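## Task

The rack's front face holds twelve drive blanks in three rows of four. Facing the rack, press the blank in the middle row at the far right (fourth counting from the left) inward until it bottoms out and latches, without disturbing the other eleven. The rack is free-standing: tilting it more than a little is a failure, and it must finish in its original spot. The blank must stay latched by itself; it does not count if only the robot's contact holds it in.

## Robot and tools

Robot: one six-joint arm (Doosan M1013) with a Robotiq 2F-140 two-finger gripper. Joints in column order: waist, shoulder, elbow, forearm roll, wrist pitch, wrist roll. There are two cameras: cam_high, fixed above the scene (672x504), and cam_wrist, a fisheye on the hand (616x616). Calibration data for both were given; the wrist camera's pose follows the reported joint angles.

Scene frame: origin on the table top under the arm base, +z up, +y to the left when looking along +x. Positions are in metres, orientation is a quaternion in w,x,y,z order, velocities in m/s and rad/s. end_effector_position is the point between the closed finger pads; the gripper's fingers point along its own +z and open and close along its y. Closed fingertips stick out about 33 mm past that point (about 9 mm when fully open), and closing moves the tips about 24 mm further from the arm. The printed hand position can be off, more so when reaching far.

execute_actions takes "actions", a list holding zero or one item, plus optional "pictures" (boolean). An empty list just returns the current state. A move is {"rows": [...], "steps": n} with 1 to 15 rows and n up to 15 (default 15); each step is 1/30 s, one row per step, and the final row repeats if rows run out. A wait is {"steps": n} with n up to 300 and no rows; thinking time counts toward it.

Each row is a single list of 9 numbers, each in [-1, 1]: six joint values, then gripper position, gripper force_limit, gripper speed. The six joint values are offsets, not targets: they are measured from the joint angles in the latest result that listed them (or, before any such result, and for later calls within the same reply, from the angles at the start of the action). They are not relative to the previous row. Scale: 1.0 equals 1.398 rad for waist and shoulder, 2.097 rad for elbow, 2.622 rad for forearm roll, wrist pitch and wrist roll; sign follows each joint's positive direction. So an all-zero joint part drives the arm back to those reference angles; it is not a pause. Joint ranges (rad): elbow -2.792 to 2.792, all others -6.283 to 6.283. A call asking a joint to go more than 0.010 rad beyond its range is refused and nothing is sent; targets past the true end are clipped, and the result may report "joint sent to its limit".

The three gripper numbers are absolute settings, not offsets. position: +1 fully open (140 mm), about -0.8 pads touching, -1 close until blocked. force_limit: -1 about 14 N, 0 about 60 N, +1 about 107 N. speed: -1 about 30 mm/s, 0 about 140, +1 about 250. For pushing a blank, a closed gripper works as a pusher.

Motion limits: top joint speeds 2.09 rad/s (waist, shoulder), 3.14 (elbow), 3.93 (wrist joints), with 0.3 s to accelerate; joints are synchronised to arrive together. Each step the target is kept within 0.456 rad (waist, shoulder), 0.683 (elbow) or 0.854 (wrist joints) of the measured angle, and targets that would move the gripper more than 70 mm from where it is are pulled back. Large moves therefore take several calls. Between calls the arm keeps heading toward the last target until it nearly stops or a step is HELD.

Result lines: the state line (pose and velocities), Joint positions and Joint velocities (rad, rad/s, column order), gripper position_measured in counts (3 fully open, 230 pads together, not linear), object_status (0 moving, 1 blocked while opening, 2 blocked while closing, i.e. gripping, 3 reached target or pads met). "joint command not followed" means the clearance check altered targets; HELD marks steps where your row was not sent. MOTOR HOT warns of overheating; OVER-TEMPERATURE FAULT means the brakes were set to cool. TORQUE FAULT or FORCE FAULT means the arm halted for 10 s and dropped the rest of the call.

Avoid: contact torque at the load limits (waist and shoulder 299, elbow 140, wrist joints 39.6 N m) or any external force reaching 144 N; both cause a stop. Push gently and in small increments, since the rack is loose and will slide or tip if shoved; it must stay upright and in place. Don't knock anything off the table. After the blank latches, back the gripper away and confirm the blank stays in. Hard hits, slams and any faults are penalised; smooth, quick, low-effort motion is preferred.

zoom_image: {"camera": "cam_high" or "cam_wrist", "region": [x0, y0, x1, y1]} in pixels of that camera's latest image, top-left origin, region at most 504 by 504. Use it to check rows and columns of blanks and whether one is flush.

read_manual: optional "section" (only "licences"); returns licence texts, no motion.

finished_scene: {"scene": n} ends scene n, grades it and starts the next task. It is irreversible, so call it only once the blank is latched and the gripper is clear. Replying without any tool call ends all remaining work.

Each tool is called after ">>>" as name(argument=value, ...) on one line, values as JSON.

## Session

>>> execute_actions(actions=[])

Scene clock: 0.00 s of 4500.00 s.
end_effector_position=(+0.5888, +0.2797, +0.3071) position_measured=3 object_status=3 end_effector_quat_wxyz=(-0.031, +0.318, +0.935, +0.154) end_effector_velocity=(-0.001, +0.002, +0.000) end_effector_angular_velocity=(+0.000, -0.001, +0.003)
Joint positions: [ 0.299  0.142  1.827  0.321  1.078 -0.804]
Joint velocities: [ 0.003 -0.001  0.    -0.     0.     0.   ]

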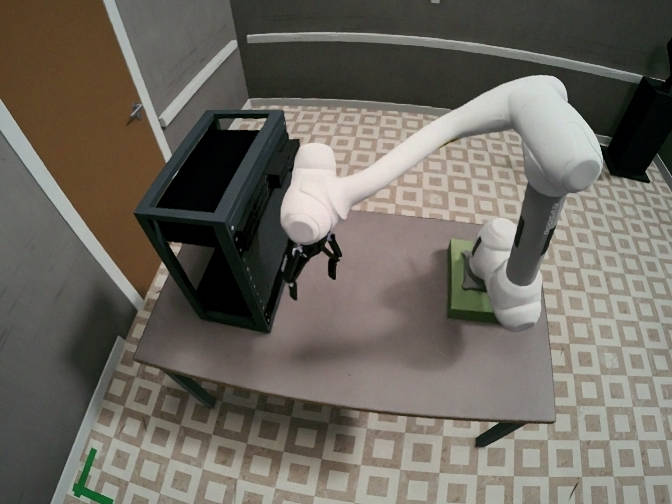

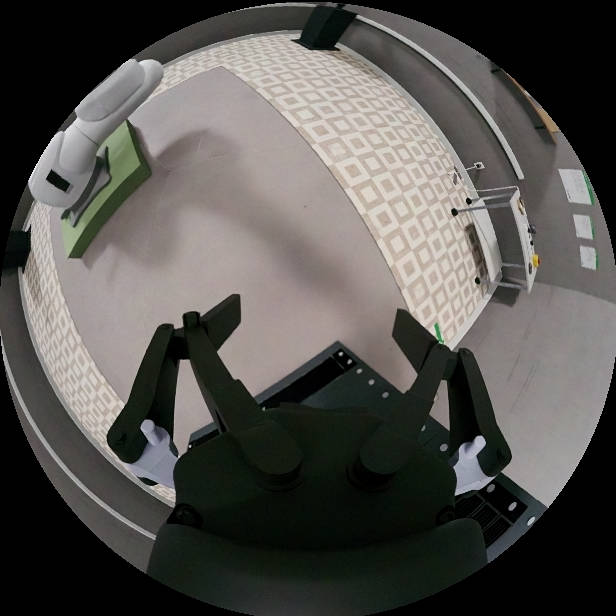

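>>> zoom_image(camera="cam_high", region=[120, 90, 380, 350])

Region (120, 90, 380, 350) of cam_high's 672x504 image, scaled by 1.938, with more detail than that image has.

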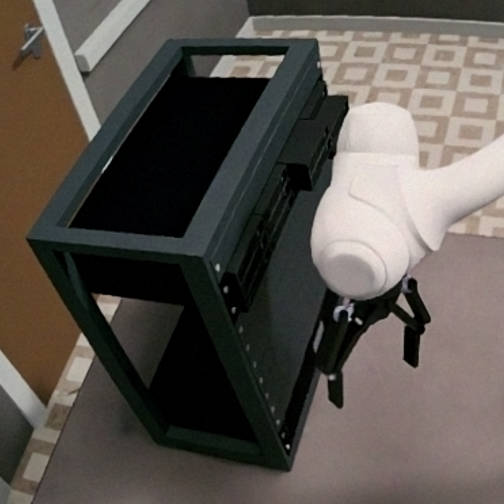

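>>> execute_actions(actions=[{"rows":[[-0.214,-0.485,0.32,-0.122,-0.25,0.45,-1,0,0]]}], pictures=false)

>>> execute_actions(actions=[{"steps":45}], pictures=false)

>>> execute_actions(actions=[{"rows":[[0,0,0,0,-0.31,0.456,-1,0,0]]}], pictures=false)

>>> execute_actions(actions=[{"steps":45}])

Scene clock: 33.43 s of 4500.00 s.
end_effector_position=(+0.5204, +0.1116, +0.2918) position_measured=104 object_status=0 end_effector_quat_wxyz=(+0.108, +0.612, +0.763, +0.179) end_effector_velocity=(-0.212, -0.317, +0.076) end_effector_angular_velocity=(+0.285, -0.716, -1.707)
Joint positions: [ 0.137 -0.174  2.19   0.148  0.723 -0.224]
Joint velocities: [-0.352 -0.935  0.79  -0.375 -0.769  1.539]
Steps of this call (steps 1 to 90: nothing new was sent; then 29.93 s passed at rest; steps 91 to 105: all 15 steps of this action). Readings (joint positions | what the end effector reports):
91: [0.299 0.142 1.827 0.321 1.078 -0.804] | position_measured=3 object_status=0
92: [0.297 0.138 1.833 0.319 1.072 -0.797] | position_measured=6 object_status=0
94: [0.278 0.109 1.876 0.298 1.029 -0.741] | position_measured=21 object_status=0
98: [0.223 0.019 1.998 0.240 0.911 -0.573] | position_measured=51 object_status=0
105: the state above

Scene clock: 34.93 s of 4500.00 s.
end_effector_position=(+0.4298, +0.0117, +0.3029) position_measured=233 object_status=3 end_effector_quat_wxyz=(+0.211, +0.782, +0.502, +0.303) end_effector_velocity=(-0.000, +0.001, +0.000) end_effector_angular_velocity=(-0.000, -0.000, +0.002)
Joint positions: [ 0.    -0.536  2.498  0.002  0.422  0.375]
Joint velocities: [ 0.002 -0.    -0.    -0.    -0.     0.   ]
Steps of this call (steps 1 to 30: the robot went on to your last target; steps 31 to 45: nothing new was sent). Readings (joint positions | what the end effector reports):
1: [0.125 -0.206 2.217 0.135 0.697 -0.171] | position_measured=112 object_status=0
2: [0.113 -0.239 2.245 0.122 0.670 -0.118] | position_measured=120 object_status=0
4: [0.088 -0.305 2.301 0.096 0.615 -0.009] | position_measured=135 object_status=0
8: [0.036 -0.441 2.417 0.040 0.501 0.218] | position_measured=165 object_status=0
45: the state above
The arm was judged still, so your last target was given up. Only a new action makes it travel on or press farther. Fingers that are still opening or closing keep moving.

Scene clock: 35.43 s of 4500.00 s.
end_effector_position=(+0.5185, +0.0057, +0.4445) position_measured=233 object_status=3 end_effector_quat_wxyz=(+0.157, +0.786, +0.180, +0.570) end_effector_velocity=(+0.113, -0.009, +0.358) end_effector_angular_velocity=(+1.745, -1.210, -0.583)
Joint positions: [ 0.    -0.536  2.499  0.002 -0.086  1.065]
Joint velocities: [ 0.001 -0.    -0.    -0.    -1.13   1.89 ]
Steps of this call (steps 1 to 15: all 15 steps of this action). Readings (joint positions | what the end effector reports):
1: [0.000 -0.536 2.498 0.002 0.422 0.376] | position_measured=233 object_status=3
2: [0.000 -0.536 2.499 0.002 0.415 0.383] | position_measured=233 object_status=3
4: [0.000 -0.536 2.499 0.002 0.362 0.438] | position_measured=233 object_status=3
8: [0.000 -0.536 2.499 0.002 0.185 0.642] | position_measured=233 object_status=3
15: the state above

Scene clock: 36.93 s of 4500.00 s.
end_effector_position=(+0.5340, +0.0038, +0.5441) position_measured=233 object_status=3 end_effector_quat_wxyz=(+0.013, +0.708, -0.021, +0.706) end_effector_velocity=(-0.000, -0.001, +0.001) end_effector_angular_velocity=(-0.000, -0.002, -0.002)
Joint positions: [ 0.    -0.536  2.498  0.002 -0.39   1.571]
Joint velocities: [-0.002 -0.001 -0.001 -0.     0.     0.   ]
Steps of this call (steps 1 to 30: the robot went on to your last target; steps 31 to 45: nothing new was sent). Readings (joint positions | what the end effector reports):
1: [0.000 -0.536 2.499 0.002 -0.125 1.129] | position_measured=233 object_status=3
2: [0.000 -0.536 2.499 0.002 -0.163 1.193] | position_measured=233 object_status=3
4: [0.000 -0.536 2.499 0.002 -0.240 1.321] | position_measured=233 object_status=3
8: [0.000 -0.536 2.499 0.002 -0.364 1.526] | position_measured=233 object_status=3
45: the state above
The arm was judged still, so your last target was given up. Only a new action makes it travel on or press farther. Fingers that are still opening or closing keep moving.
camera_calibration (this result's frames):
cam_wrist: T_world_to_cam=[[-0.0384924, -0.996255, 0.0774205, -0.0118509], [-0.332219, -0.0603116, -0.941272, 0.69418], [0.942416, -0.0619524, -0.328654, -0.146877], [0, 0, 0, 1]] pos_world=[0.368584, 0.0209611, 0.606057]

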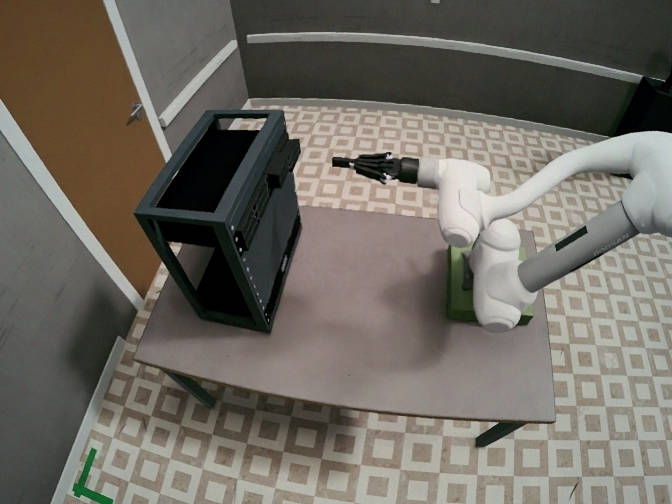

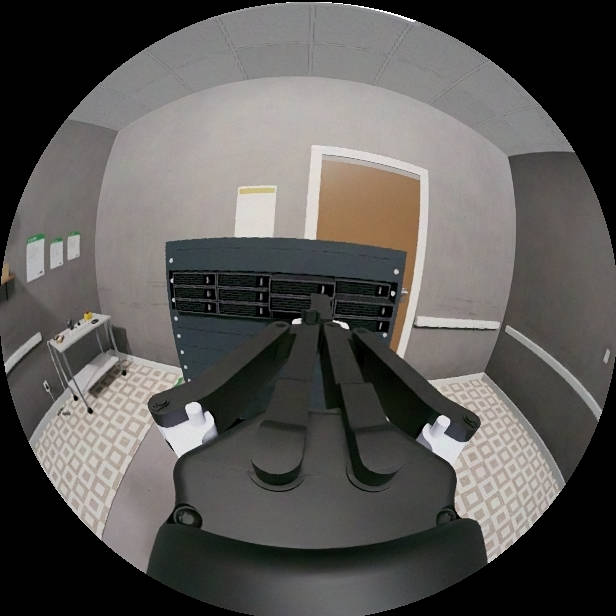

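>>> zoom_image(camera="cam_wrist", region=[150, 220, 430, 370])

>>> zoom_image(camera="cam_high", region=[220, 100, 360, 260])

Region (150, 220, 430, 370) of cam_wrist's 616x616 image, scaled by 1.800, with more detail than that image has; it fills the top 270 rows of this view, and the rest is white.

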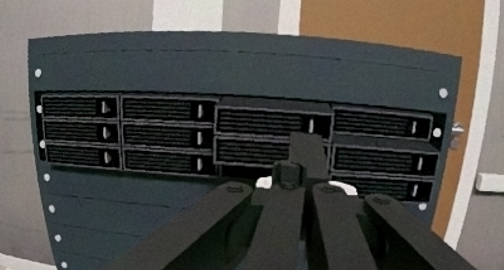

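Region (220, 100, 360, 260) of cam_high's 672x504 image, scaled by 3.150, with more detail than that image has; it fills the left 441 columns of this view, and the rest is white.

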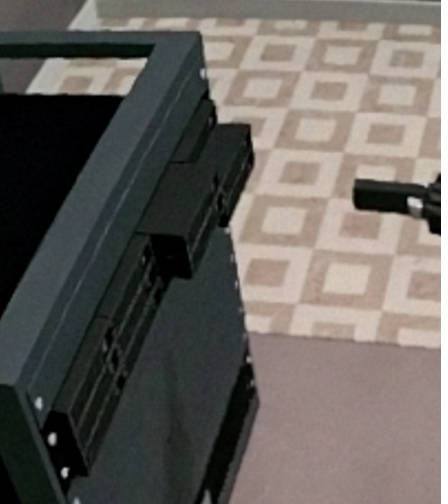

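>>> execute_actions(actions=[{"rows":[[-0.1,0.191,-0.0258,0,-0.0816,-0.599,-1,0,0]]}], pictures=false)

>>> execute_actions(actions=[{"steps":40}])

>>> zoom_image(camera="cam_wrist", region=[200, 200, 440, 400])

Scene clock: 61.50 s of 4500.00 s.
end_effector_position=(+0.6106, -0.0720, +0.5119) position_measured=233 object_status=3 end_effector_quat_wxyz=(+0.412, +0.636, +0.312, +0.574) end_effector_velocity=(+0.106, -0.129, -0.066) end_effector_angular_velocity=(-3.173, +0.536, -0.171)
Joint positions: [-0.118 -0.312  2.453  0.002 -0.571  0.481]
Joint velocities: [-0.179  0.343 -0.069  0.    -0.274 -3.217]
Steps of this call (steps 1 to 90: nothing new was sent; then 21.07 s passed at rest; steps 91 to 105: all 15 steps of this action). Readings (joint positions | what the end effector reports):
91: [0.000 -0.536 2.498 0.002 -0.391 1.571] | position_measured=233 object_status=3
92: [-0.001 -0.534 2.498 0.002 -0.392 1.564] | position_measured=233 object_status=3
94: [-0.010 -0.517 2.494 0.002 -0.406 1.508] | position_measured=233 object_status=3
98: [-0.053 -0.434 2.478 0.002 -0.472 1.227] | position_measured=233 object_status=3
105: the state above

Scene clock: 62.83 s of 4500.00 s.
end_effector_position=(+0.6234, -0.0881, +0.5037) position_measured=233 object_status=3 end_effector_quat_wxyz=(+0.542, +0.548, +0.448, +0.453) end_effector_velocity=(+0.000, -0.001, -0.000) end_effector_angular_velocity=(+0.000, +0.000, -0.001)
Joint positions: [-0.14  -0.269  2.444  0.002 -0.604  0.   ]
Joint velocities: [-0.001  0.001 -0.     0.     0.     0.   ]
Steps of this call (steps 1 to 30: the robot went on to your last target; steps 31 to 40: nothing new was sent). Readings (joint positions | what the end effector reports):
1: [-0.123 -0.301 2.451 0.002 -0.579 0.377] | position_measured=233 object_status=3
2: [-0.128 -0.292 2.449 0.002 -0.586 0.284] | position_measured=233 object_status=3
4: [-0.135 -0.278 2.446 0.002 -0.597 0.135] | position_measured=233 object_status=3
8: [-0.140 -0.269 2.444 0.002 -0.604 0.004] | position_measured=233 object_status=3
40: the state above
The arm was judged still, so your last target was given up. Only a new action makes it travel on or press farther. Fingers that are still opening or closing keep moving.
camera_calibration (this result's frames):
cam_wrist: T_world_to_cam=[[0.0269135, 0.0736528, 0.996921, -0.50647], [-0.497537, -0.863995, 0.077264, 0.199569], [0.867025, -0.498084, 0.0133919, -0.413802], [0, 0, 0, 1]] pos_world=[0.4717, 0.00362124, 0.495033]

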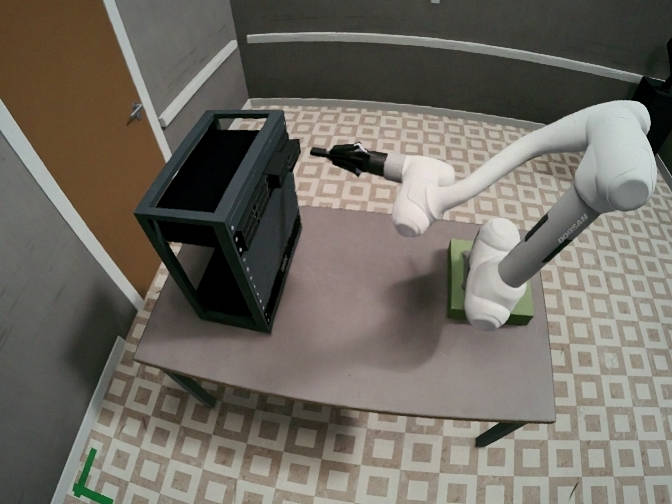

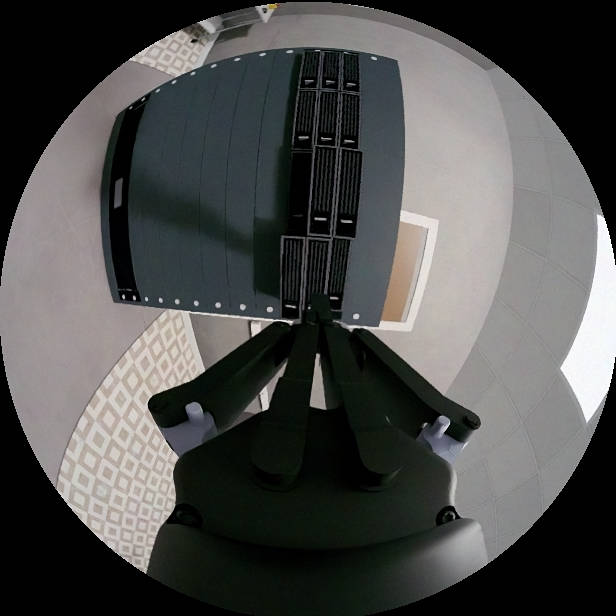

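Region (200, 200, 440, 400) of cam_wrist's 616x616 image, scaled by 2.100, with more detail than that image has.

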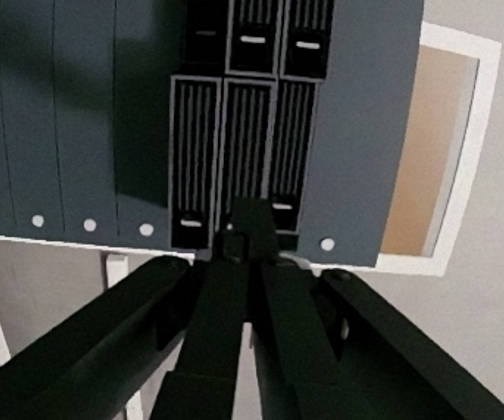

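>>> execute_actions(actions=[{"rows":[[0.002,0.042,-0.02,0,-0.0064,0,-1,0,0]]}], pictures=false)

>>> execute_actions(actions=[{"rows":[[0,0.004,-0.002,0,-0.0006,0,-1,0,0],[0,0.008,-0.004,0,-0.0012,0,-1,0,0],[0.001,0.012,-0.006,0,-0.0018,0,-1,0,0],[0.001,0.016,-0.008,0,-0.0024,0,-1,0,0],[0.001,0.02,-0.01,0,-0.003,0,-1,0,0],[0.002,0.024,-0.012,0,-0.0036,0,-1,0,0],[0.002,0.028,-0.014,0,-0.0042,0,-1,0,0],[0.002,0.032,-0.016,0,-0.0048,0,-1,0,0],[0.003,0.036,-0.018,0,-0.0054,0,-1,0,0],[0.003,0.041,-0.02,0,-0.0062,0,-1,0,0]]}])

>>> zoom_image(camera="cam_wrist", region=[200, 150, 440, 350])

>>> zoom_image(camera="cam_high", region=[220, 100, 360, 260])

Scene clock: 79.77 s of 4500.00 s.
end_effector_position=(+0.6530, -0.0919, +0.5046) position_measured=233 object_status=3 end_effector_quat_wxyz=(+0.541, +0.548, +0.449, +0.454) end_effector_velocity=(+0.001, +0.001, -0.001) end_effector_angular_velocity=(+0.000, +0.001, +0.002)
Joint positions: [-0.137 -0.211  2.402  0.002 -0.621  0.   ]
Joint velocities: [ 0.002  0.001 -0.     0.    -0.     0.   ]
Steps of this call (steps 1 to 90: nothing new was sent; then 13.43 s passed at rest; steps 91 to 105: all 15 steps of this action). Readings (joint positions | what the end effector reports):
91: [-0.140 -0.269 2.444 0.002 -0.604 0.000] | position_measured=233 object_status=3
92: [-0.140 -0.266 2.442 0.002 -0.606 0.000] | position_measured=233 object_status=3
94: [-0.138 -0.238 2.422 0.002 -0.613 0.000] | position_measured=233 object_status=3
98: [-0.137 -0.211 2.403 0.002 -0.621 0.000] | position_measured=233 object_status=3
105: the state above

Scene clock: 80.27 s of 4500.00 s.
end_effector_position=(+0.6824, -0.0945, +0.5044) position_measured=233 object_status=3 end_effector_quat_wxyz=(+0.540, +0.546, +0.450, +0.455) end_effector_velocity=(+0.006, +0.001, -0.001) end_effector_angular_velocity=(+0.000, +0.001, +0.002)
Joint positions: [-0.133 -0.154  2.361  0.002 -0.637  0.   ]
Joint velocities: [ 0.002  0.011 -0.007  0.    -0.003 -0.   ]
Steps of this call (steps 1 to 15: all 15 steps of this action). Readings (joint positions | what the end effector reports):
1: [-0.137 -0.211 2.402 0.002 -0.621 0.000] | position_measured=233 object_status=3
2: [-0.137 -0.209 2.401 0.002 -0.622 0.000] | position_measured=233 object_status=3
4: [-0.137 -0.201 2.395 0.002 -0.624 0.000] | position_measured=233 object_status=3
8: [-0.135 -0.180 2.380 0.002 -0.630 0.000] | position_measured=233 object_status=3
15: the state above
camera_calibration (this result's frames):
cam_wrist: T_world_to_cam=[[0.0253881, 0.0740318, 0.996933, -0.507214], [-0.491665, -0.867379, 0.0769321, 0.219208], [0.870414, -0.49211, 0.0143778, -0.470488], [0, 0, 0, 1]] pos_world=[0.530173, -0.00384521, 0.495559]

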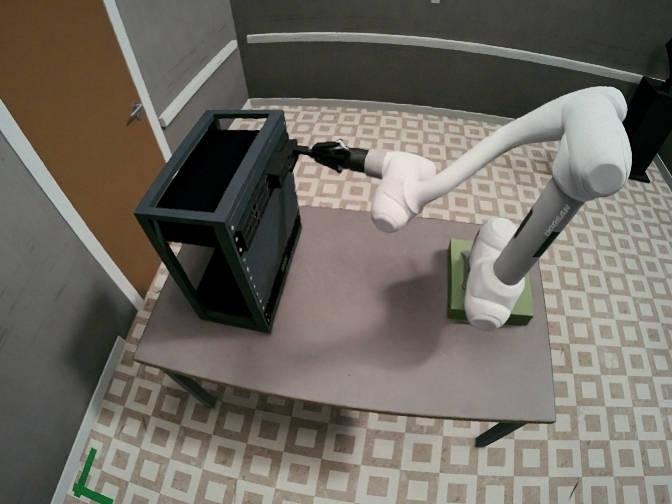

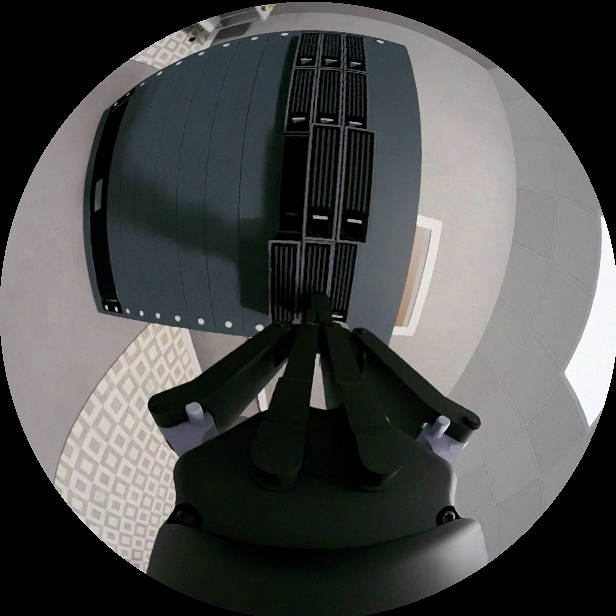

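Region (200, 150, 440, 350) of cam_wrist's 616x616 image, scaled by 2.100, with more detail than that image has.

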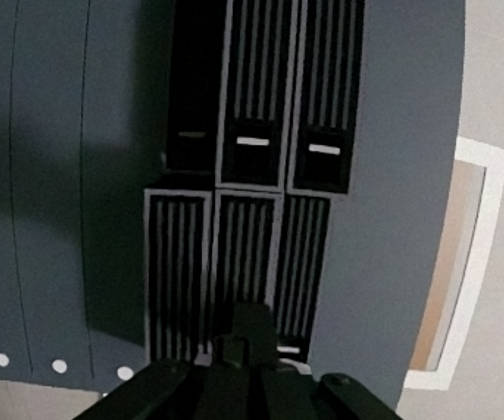

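Region (220, 100, 360, 260) of cam_high's 672x504 image, scaled by 3.150, with more detail than that image has; it fills the left 441 columns of this view, and the rest is white.

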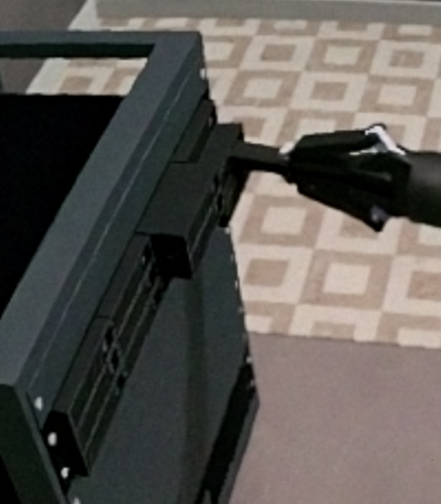

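>>> execute_actions(actions=[{"rows":[[0,0.003,0,0,-0.002,0,-1,0,0],[0,0.006,0,0,-0.0035,0,-1,0,0],[0,0.008,-0.001,0,-0.0038,0,-1,0,0],[0.001,0.010,-0.002,0,-0.004,0,-1,0,0],[0.001,0.012,-0.003,0,-0.0043,0,-1,0,0],[0.001,0.014,-0.004,0,-0.0046,0,-1,0,0],[0.001,0.016,-0.005,0,-0.0049,0,-1,0,0],[0.002,0.018,-0.006,0,-0.0052,0,-1,0,0],[0.002,0.020,-0.007,0,-0.0055,0,-1,0,0],[0.002,0.022,-0.008,0,-0.0058,0,-1,0,0],[0.002,0.024,-0.009,0,-0.006,0,-1,0,0]]}])

>>> zoom_image(camera="cam_wrist", region=[200, 150, 440, 350])

>>> zoom_image(camera="cam_high", region=[220, 100, 360, 260])

Scene clock: 92.17 s of 4500.00 s.
end_effector_position=(+0.6978, -0.0953, +0.5010) position_measured=233 object_status=3 end_effector_quat_wxyz=(+0.540, +0.546, +0.450, +0.456) end_effector_velocity=(+0.005, -0.001, -0.001) end_effector_angular_velocity=(+0.000, +0.001, +0.000)
Joint positions: [-0.13  -0.121  2.342  0.002 -0.653  0.   ]
Joint velocities: [ 0.     0.011 -0.007  0.    -0.003 -0.   ]
Steps of this call (steps 1 to 15: the robot went on to your last target; steps 16 to 90: nothing new was sent; then 8.40 s passed at rest; steps 91 to 105: all 15 steps of this action). Readings (joint positions | what the end effector reports):
91: [-0.133 -0.153 2.360 0.002 -0.637 0.000] | position_measured=233 object_status=3
92: [-0.133 -0.152 2.360 0.002 -0.639 0.000] | position_measured=233 object_status=3
94: [-0.133 -0.147 2.360 0.002 -0.644 0.000] | position_measured=233 object_status=3
98: [-0.132 -0.136 2.353 0.002 -0.649 0.000] | position_measured=233 object_status=3
105: the state above
camera_calibration (this result's frames):
cam_wrist: T_world_to_cam=[[0.024176, 0.0742895, 0.996944, -0.503286], [-0.489354, -0.868715, 0.0766011, 0.224766], [0.87175, -0.48971, 0.0153518, -0.485423], [0, 0, 0, 1]] pos_world=[0.545326, -0.00507011, 0.491983]

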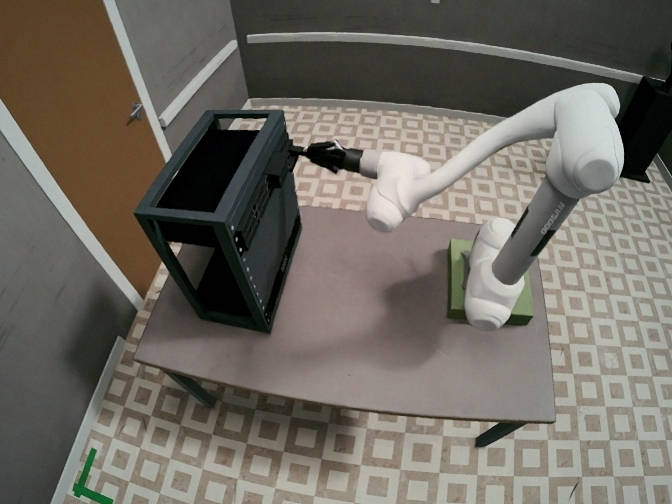

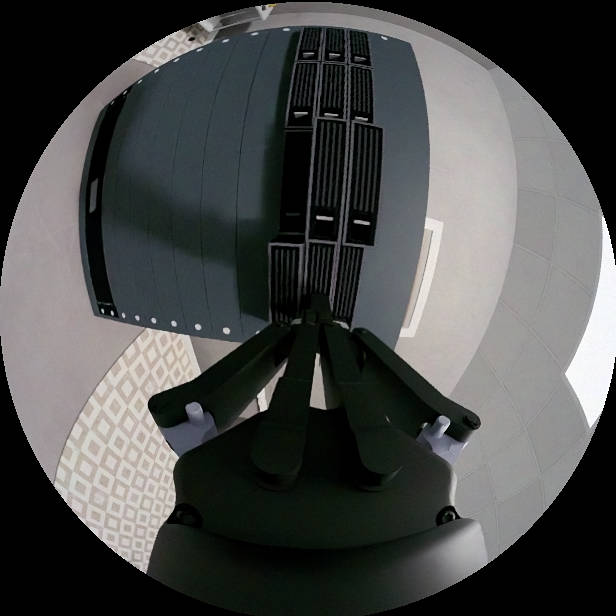

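Region (200, 150, 440, 350) of cam_wrist's 616x616 image, scaled by 2.100, with more detail than that image has.

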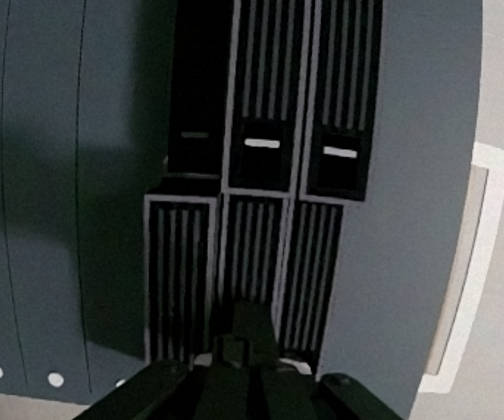

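Region (220, 100, 360, 260) of cam_high's 672x504 image, scaled by 3.150, with more detail than that image has; it fills the left 441 columns of this view, and the rest is white.

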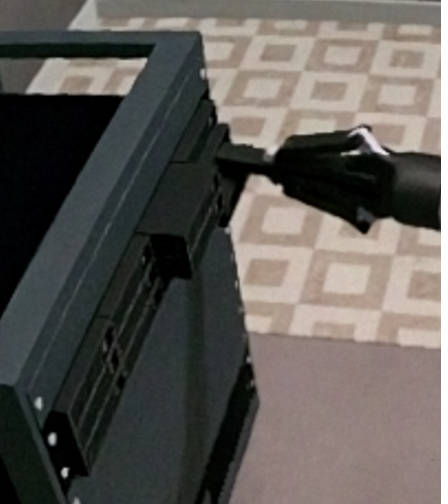

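Nearly flush; 6 mm more.

>>> execute_actions(actions=[{"rows":[[0,0.002,-0.001,0,-0.0003,0,-1,0,0],[0,0.002,-0.001,0,-0.0003,0,-1,0,0],[0,0.004,-0.002,0,-0.0005,0,-1,0,0],[0,0.004,-0.002,0,-0.0005,0,-1,0,0],[0,0.006,-0.003,0,-0.0008,0,-1,0,0],[0,0.006,-0.003,0,-0.0008,0,-1,0,0],[0.001,0.009,-0.0047,0,-0.001,0,-1,0,0]]}])

>>> zoom_image(camera="cam_wrist", region=[260, 200, 400, 320])

>>> zoom_image(camera="cam_high", region=[220, 100, 360, 260])

Scene clock: 100.03 s of 4500.00 s.
end_effector_position=(+0.7046, -0.0956, +0.5006) position_measured=233 object_status=3 end_effector_quat_wxyz=(+0.540, +0.545, +0.451, +0.457) end_effector_velocity=(+0.001, +0.000, +0.000) end_effector_angular_velocity=(+0.000, -0.000, +0.001)
Joint positions: [-0.129 -0.108  2.333  0.002 -0.655  0.   ]
Joint velocities: [ 0.001  0.001 -0.001  0.    -0.     0.   ]
Steps of this call (steps 1 to 15: the robot went on to your last target; steps 16 to 90: nothing new was sent; then 4.37 s passed at rest; steps 91 to 105: all 15 steps of this action). Readings (joint positions | what the end effector reports):
91: [-0.130 -0.120 2.342 0.002 -0.653 0.000] | position_measured=233 object_status=3
92: [-0.130 -0.120 2.341 0.002 -0.653 0.000] | position_measured=233 object_status=3
94: [-0.130 -0.118 2.340 0.002 -0.654 0.000] | position_measured=233 object_status=3
98: [-0.130 -0.112 2.336 0.002 -0.655 0.000] | position_measured=233 object_status=3
105: the state above
camera_calibration (this result's frames):
cam_wrist: T_world_to_cam=[[0.0242022, 0.0742976, 0.996942, -0.503067], [-0.488228, -0.869344, 0.0766408, 0.226995], [0.87238, -0.48859, 0.0152341, -0.491775], [0, 0, 0, 1]] pos_world=[0.552016, -0.00556278, 0.491623]

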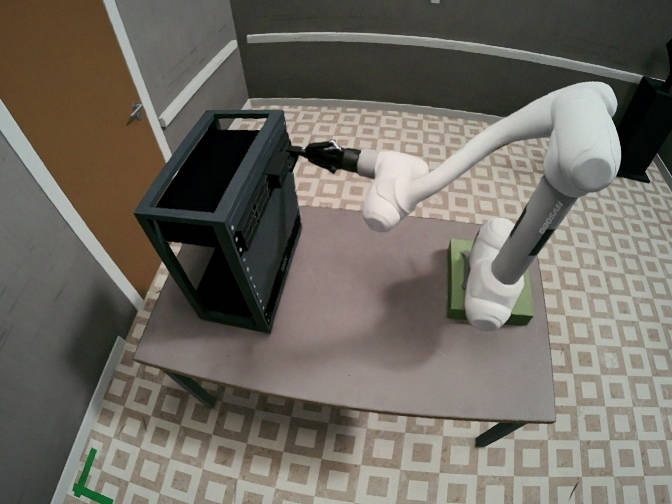

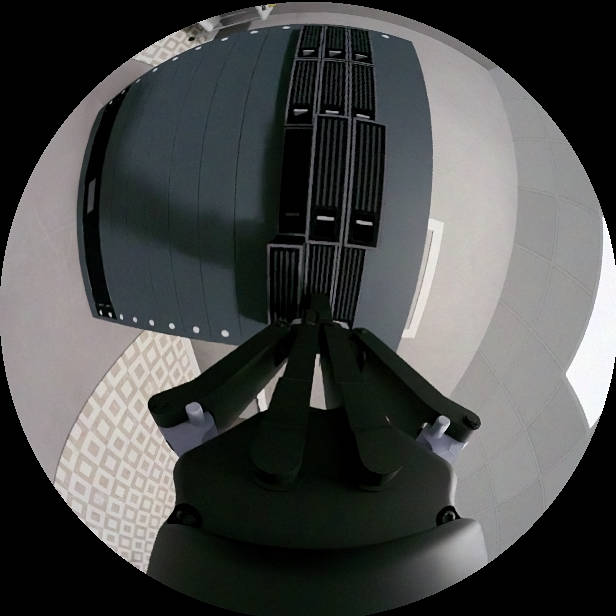

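Region (260, 200, 400, 320) of cam_wrist's 616x616 image, scaled by 3.600, with more detail than that image has; it fills the top 432 rows of this view, and the rest is white.

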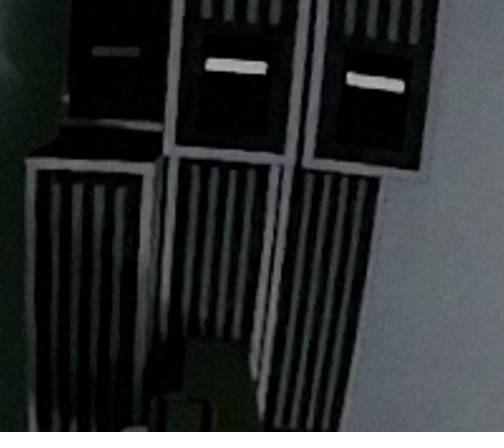

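Region (220, 100, 360, 260) of cam_high's 672x504 image, scaled by 3.150, with more detail than that image has; it fills the left 441 columns of this view, and the rest is white.

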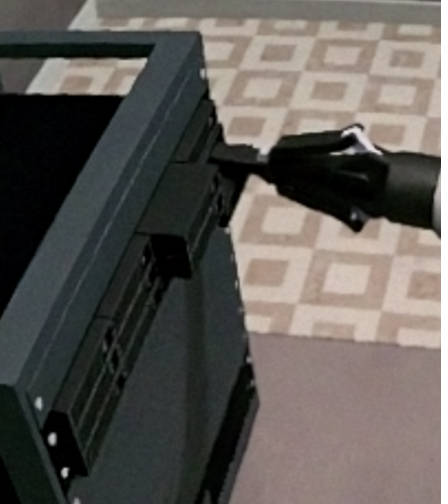

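>>> execute_actions(actions=[{"rows":[[0,0.002,-0.001,0,-0.0002,0,-1,0,0],[0,0.002,-0.001,0,-0.0002,0,-1,0,0],[0,0.002,-0.001,0,-0.0002,0,-1,0,0],[0,0.0045,-0.0024,0,-0.0005,0,-1,0,0]]}])

>>> zoom_image(camera="cam_wrist", region=[260, 200, 400, 320])

>>> zoom_image(camera="cam_high", region=[220, 100, 360, 260])

Scene clock: 106.53 s of 4500.00 s.
end_effector_position=(+0.7080, -0.0961, +0.5004) position_measured=233 object_status=3 end_effector_quat_wxyz=(+0.540, +0.545, +0.451, +0.457) end_effector_velocity=(+0.000, +0.000, -0.001) end_effector_angular_velocity=(+0.000, +0.001, +0.001)
Joint positions: [-0.129 -0.102  2.328  0.002 -0.657  0.   ]
Joint velocities: [ 0.001  0.001  0.     0.     0.    -0.   ]
Steps of this call (steps 1 to 15: the robot went on to your last target; steps 16 to 90: nothing new was sent; then 3.00 s passed at rest; steps 91 to 105: all 15 steps of this action). Readings (joint positions | what the end effector reports):
91: [-0.129 -0.108 2.333 0.002 -0.655 0.000] | position_measured=233 object_status=3
92: [-0.129 -0.108 2.332 0.002 -0.656 0.000] | position_measured=233 object_status=3
94: [-0.129 -0.106 2.331 0.002 -0.656 0.000] | position_measured=233 object_status=3
98: [-0.129 -0.102 2.328 0.002 -0.657 0.000] | position_measured=233 object_status=3
105: the state above
camera_calibration (this result's frames):
cam_wrist: T_world_to_cam=[[0.0241501, 0.0743087, 0.996943, -0.502929], [-0.488135, -0.869398, 0.0766266, 0.228146], [0.872434, -0.488494, 0.0152766, -0.495048], [0, 0, 0, 1]] pos_world=[0.555409, -0.00610578, 0.491472]

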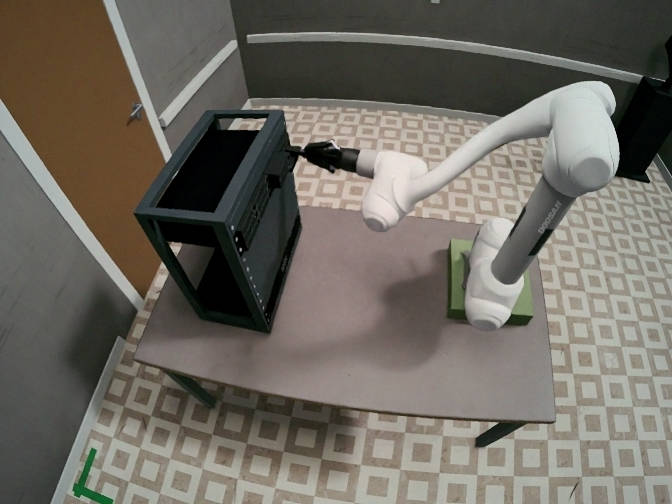

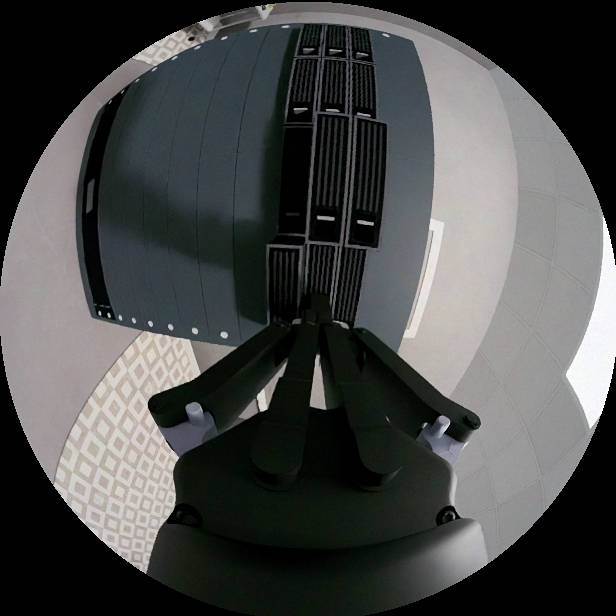

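Region (260, 200, 400, 320) of cam_wrist's 616x616 image, scaled by 3.600, with more detail than that image has; it fills the top 432 rows of this view, and the rest is white.

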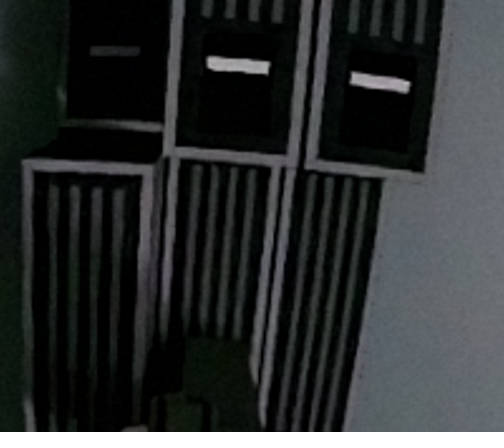

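Region (220, 100, 360, 260) of cam_high's 672x504 image, scaled by 3.150, with more detail than that image has; it fills the left 441 columns of this view, and the rest is white.

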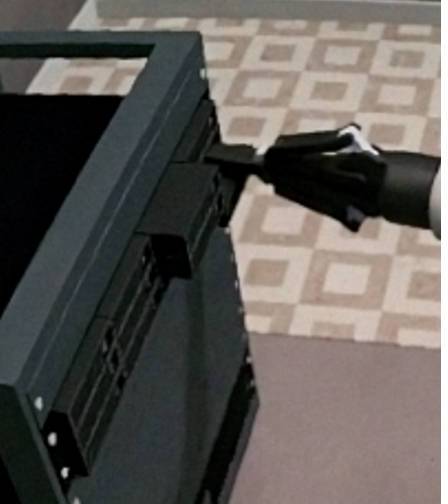

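Still moving in. Again.

>>> execute_actions(actions=[{"rows":[[0,0.002,-0.001,0,-0.0002,0,-1,0,0],[0,0.002,-0.001,0,-0.0002,0,-1,0,0],[0,0.002,-0.001,0,-0.0002,0,-1,0,0],[0,0.0045,-0.0024,0,-0.0005,0,-1,0,0]]}])

>>> zoom_image(camera="cam_wrist", region=[260, 200, 400, 320])

>>> zoom_image(camera="cam_high", region=[220, 100, 360, 260])

Scene clock: 112.37 s of 4500.00 s.
end_effector_position=(+0.7114, -0.0968, +0.5004) position_measured=233 object_status=3 end_effector_quat_wxyz=(+0.540, +0.545, +0.451, +0.457) end_effector_velocity=(+0.000, +0.002, +0.001) end_effector_angular_velocity=(-0.000, -0.001, +0.003)
Joint positions: [-0.129 -0.096  2.323  0.002 -0.658  0.   ]
Joint velocities: [ 0.003 -0.001 -0.001 -0.     0.    -0.   ]
Steps of this call (steps 1 to 15: the robot went on to your last target; steps 16 to 90: nothing new was sent; then 2.33 s passed at rest; steps 91 to 105: all 15 steps of this action). Readings (joint positions | what the end effector reports):
91: [-0.129 -0.102 2.328 0.002 -0.657 0.000] | position_measured=233 object_status=3
92: [-0.129 -0.101 2.327 0.002 -0.657 0.000] | position_measured=233 object_status=3
94: [-0.129 -0.100 2.326 0.002 -0.657 0.000] | position_measured=233 object_status=3
98: [-0.129 -0.097 2.323 0.002 -0.658 0.000] | position_measured=233 object_status=3
105: the state above
camera_calibration (this result's frames):
cam_wrist: T_world_to_cam=[[0.0238778, 0.0743584, 0.996946, -0.502705], [-0.488217, -0.86936, 0.0765356, 0.22934], [0.872396, -0.488553, 0.0155446, -0.498421], [0, 0, 0, 1]] pos_world=[0.558791, -0.00674589, 0.491365]

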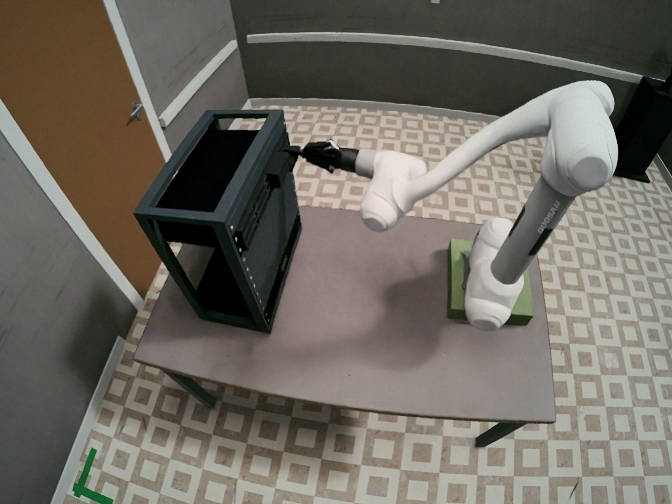

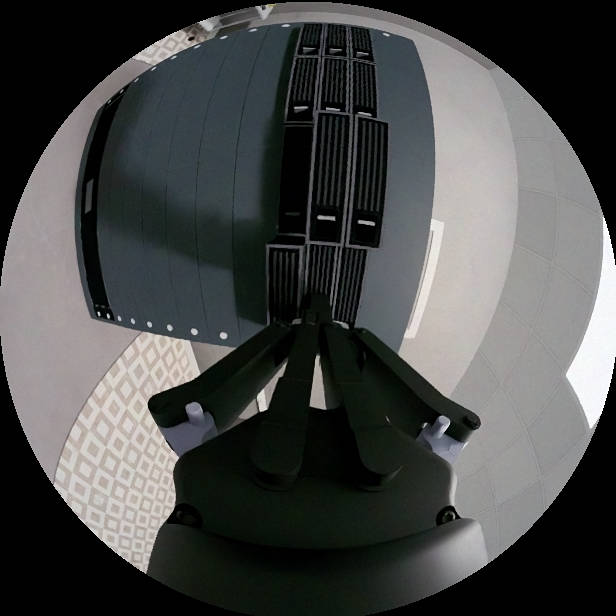

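Region (260, 200, 400, 320) of cam_wrist's 616x616 image, scaled by 3.600, with more detail than that image has; it fills the top 432 rows of this view, and the rest is white.

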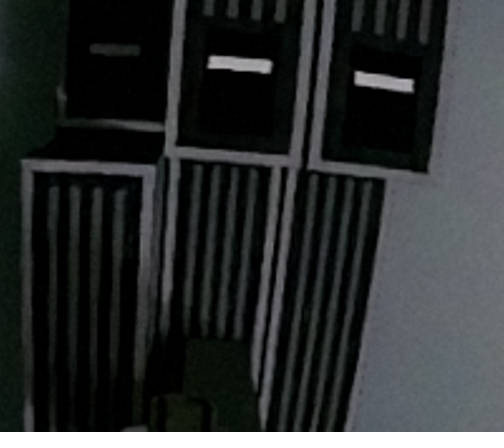

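Region (220, 100, 360, 260) of cam_high's 672x504 image, scaled by 3.150, with more detail than that image has; it fills the left 441 columns of this view, and the rest is white.

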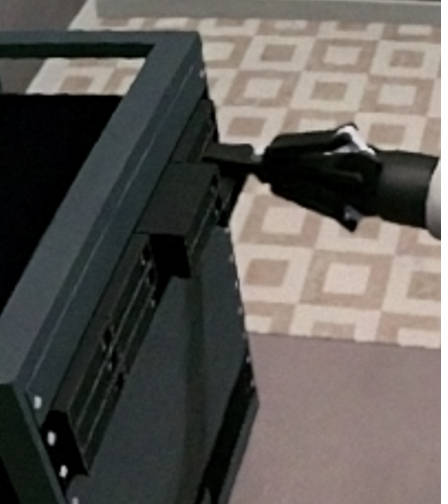

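>>> execute_actions(actions=[{"rows":[[0,-0.01,0.0053,0,0.001,0,-1,0,0],[0,-0.02,0.0106,0,0.002,0,-1,0,0],[0,-0.04,0.021,0,0.004,0,-1,0,0],[0,-0.08,0.04,0,0.011,0,-1,0,0]]}])

>>> zoom_image(camera="cam_wrist", region=[240, 30, 420, 330])

>>> zoom_image(camera="cam_high", region=[220, 100, 360, 260])

Scene clock: 118.50 s of 4500.00 s.
end_effector_position=(+0.6533, -0.0864, +0.5022) position_measured=233 object_status=3 end_effector_quat_wxyz=(+0.539, +0.545, +0.451, +0.456) end_effector_velocity=(-0.001, +0.000, +0.000) end_effector_angular_velocity=(+0.000, -0.000, +0.000)
Joint positions: [-0.129 -0.208  2.406  0.002 -0.629  0.   ]
Joint velocities: [ 0.    -0.002  0.001  0.     0.     0.   ]
Steps of this call (steps 1 to 15: the robot went on to your last target; steps 16 to 90: nothing new was sent; then 2.63 s passed at rest; steps 91 to 105: all 15 steps of this action). Readings (joint positions | what the end effector reports):
91: [-0.129 -0.096 2.323 0.002 -0.658 0.000] | position_measured=233 object_status=3
92: [-0.129 -0.099 2.325 0.002 -0.657 0.000] | position_measured=233 object_status=3
94: [-0.129 -0.116 2.339 0.002 -0.654 0.000] | position_measured=233 object_status=3
98: [-0.129 -0.190 2.393 0.002 -0.635 0.000] | position_measured=233 object_status=3
105: the state above
camera_calibration (this result's frames):
cam_wrist: T_world_to_cam=[[0.0248189, 0.074165, 0.996937, -0.504566], [-0.488049, -0.869428, 0.0768293, 0.209629], [0.872464, -0.488461, 0.0146179, -0.442227], [0, 0, 0, 1]] pos_world=[0.500658, 0.00366784, 0.493379]

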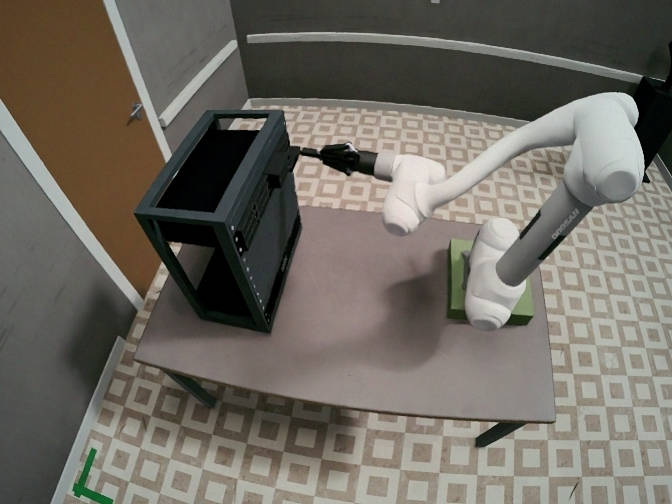

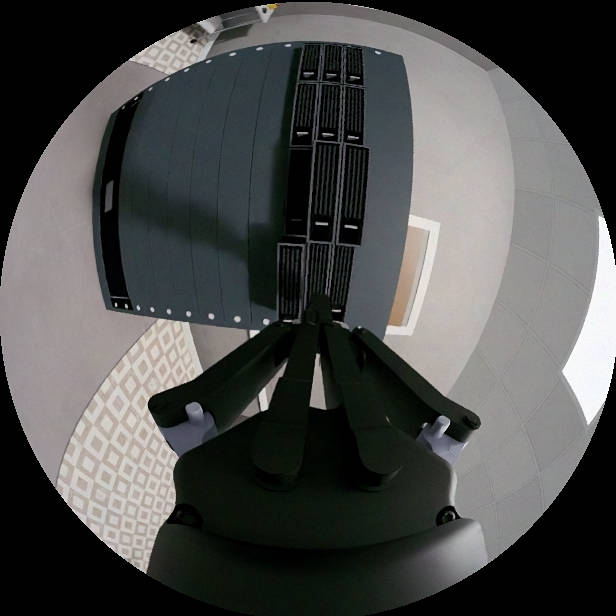

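Region (240, 30, 420, 330) of cam_wrist's 616x616 image, scaled by 1.680, with more detail than that image has; it fills the left 302 columns of this view, and the rest is white.

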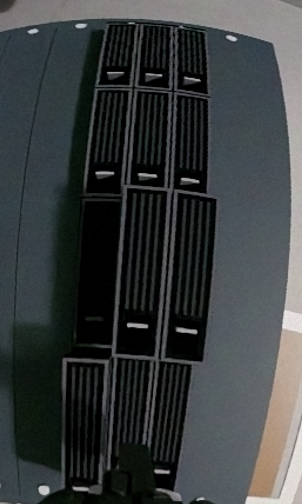

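Region (220, 100, 360, 260) of cam_high's 672x504 image, scaled by 3.150, with more detail than that image has; it fills the left 441 columns of this view, and the rest is white.

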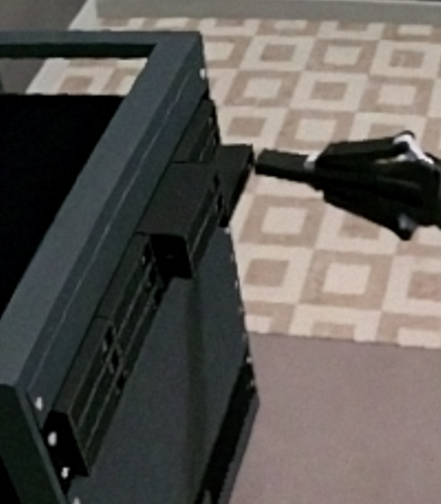

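>>> zoom_image(camera="cam_wrist", region=[265, 200, 375, 330])

>>> zoom_image(camera="cam_high", region=[260, 120, 320, 200])

Region (265, 200, 375, 330) of cam_wrist's 616x616 image, scaled by 3.877, with more detail than that image has; it fills the left 426 columns of this view, and the rest is white.

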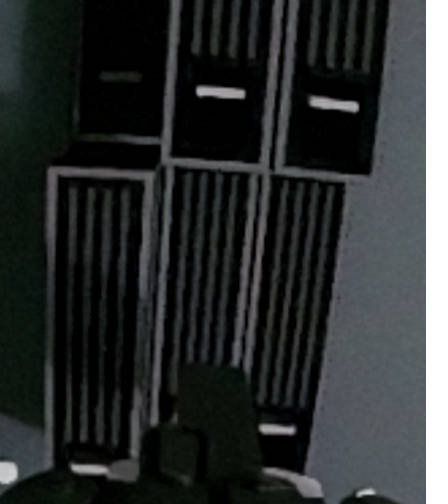

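Region (260, 120, 320, 200) of cam_high's 672x504 image, scaled by 6.300, with more detail than that image has; it fills the left 378 columns of this view, and the rest is white.

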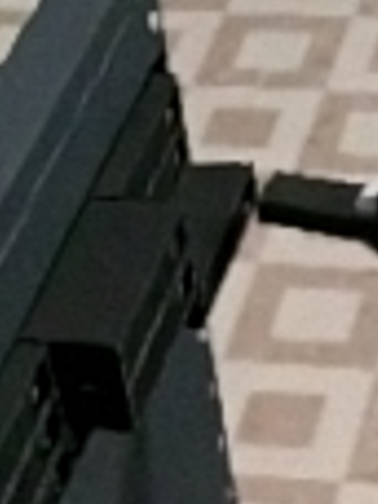

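Flush with the seated one above it.

>>> finished_scene(scene=1)

The scene is finished: the task was done.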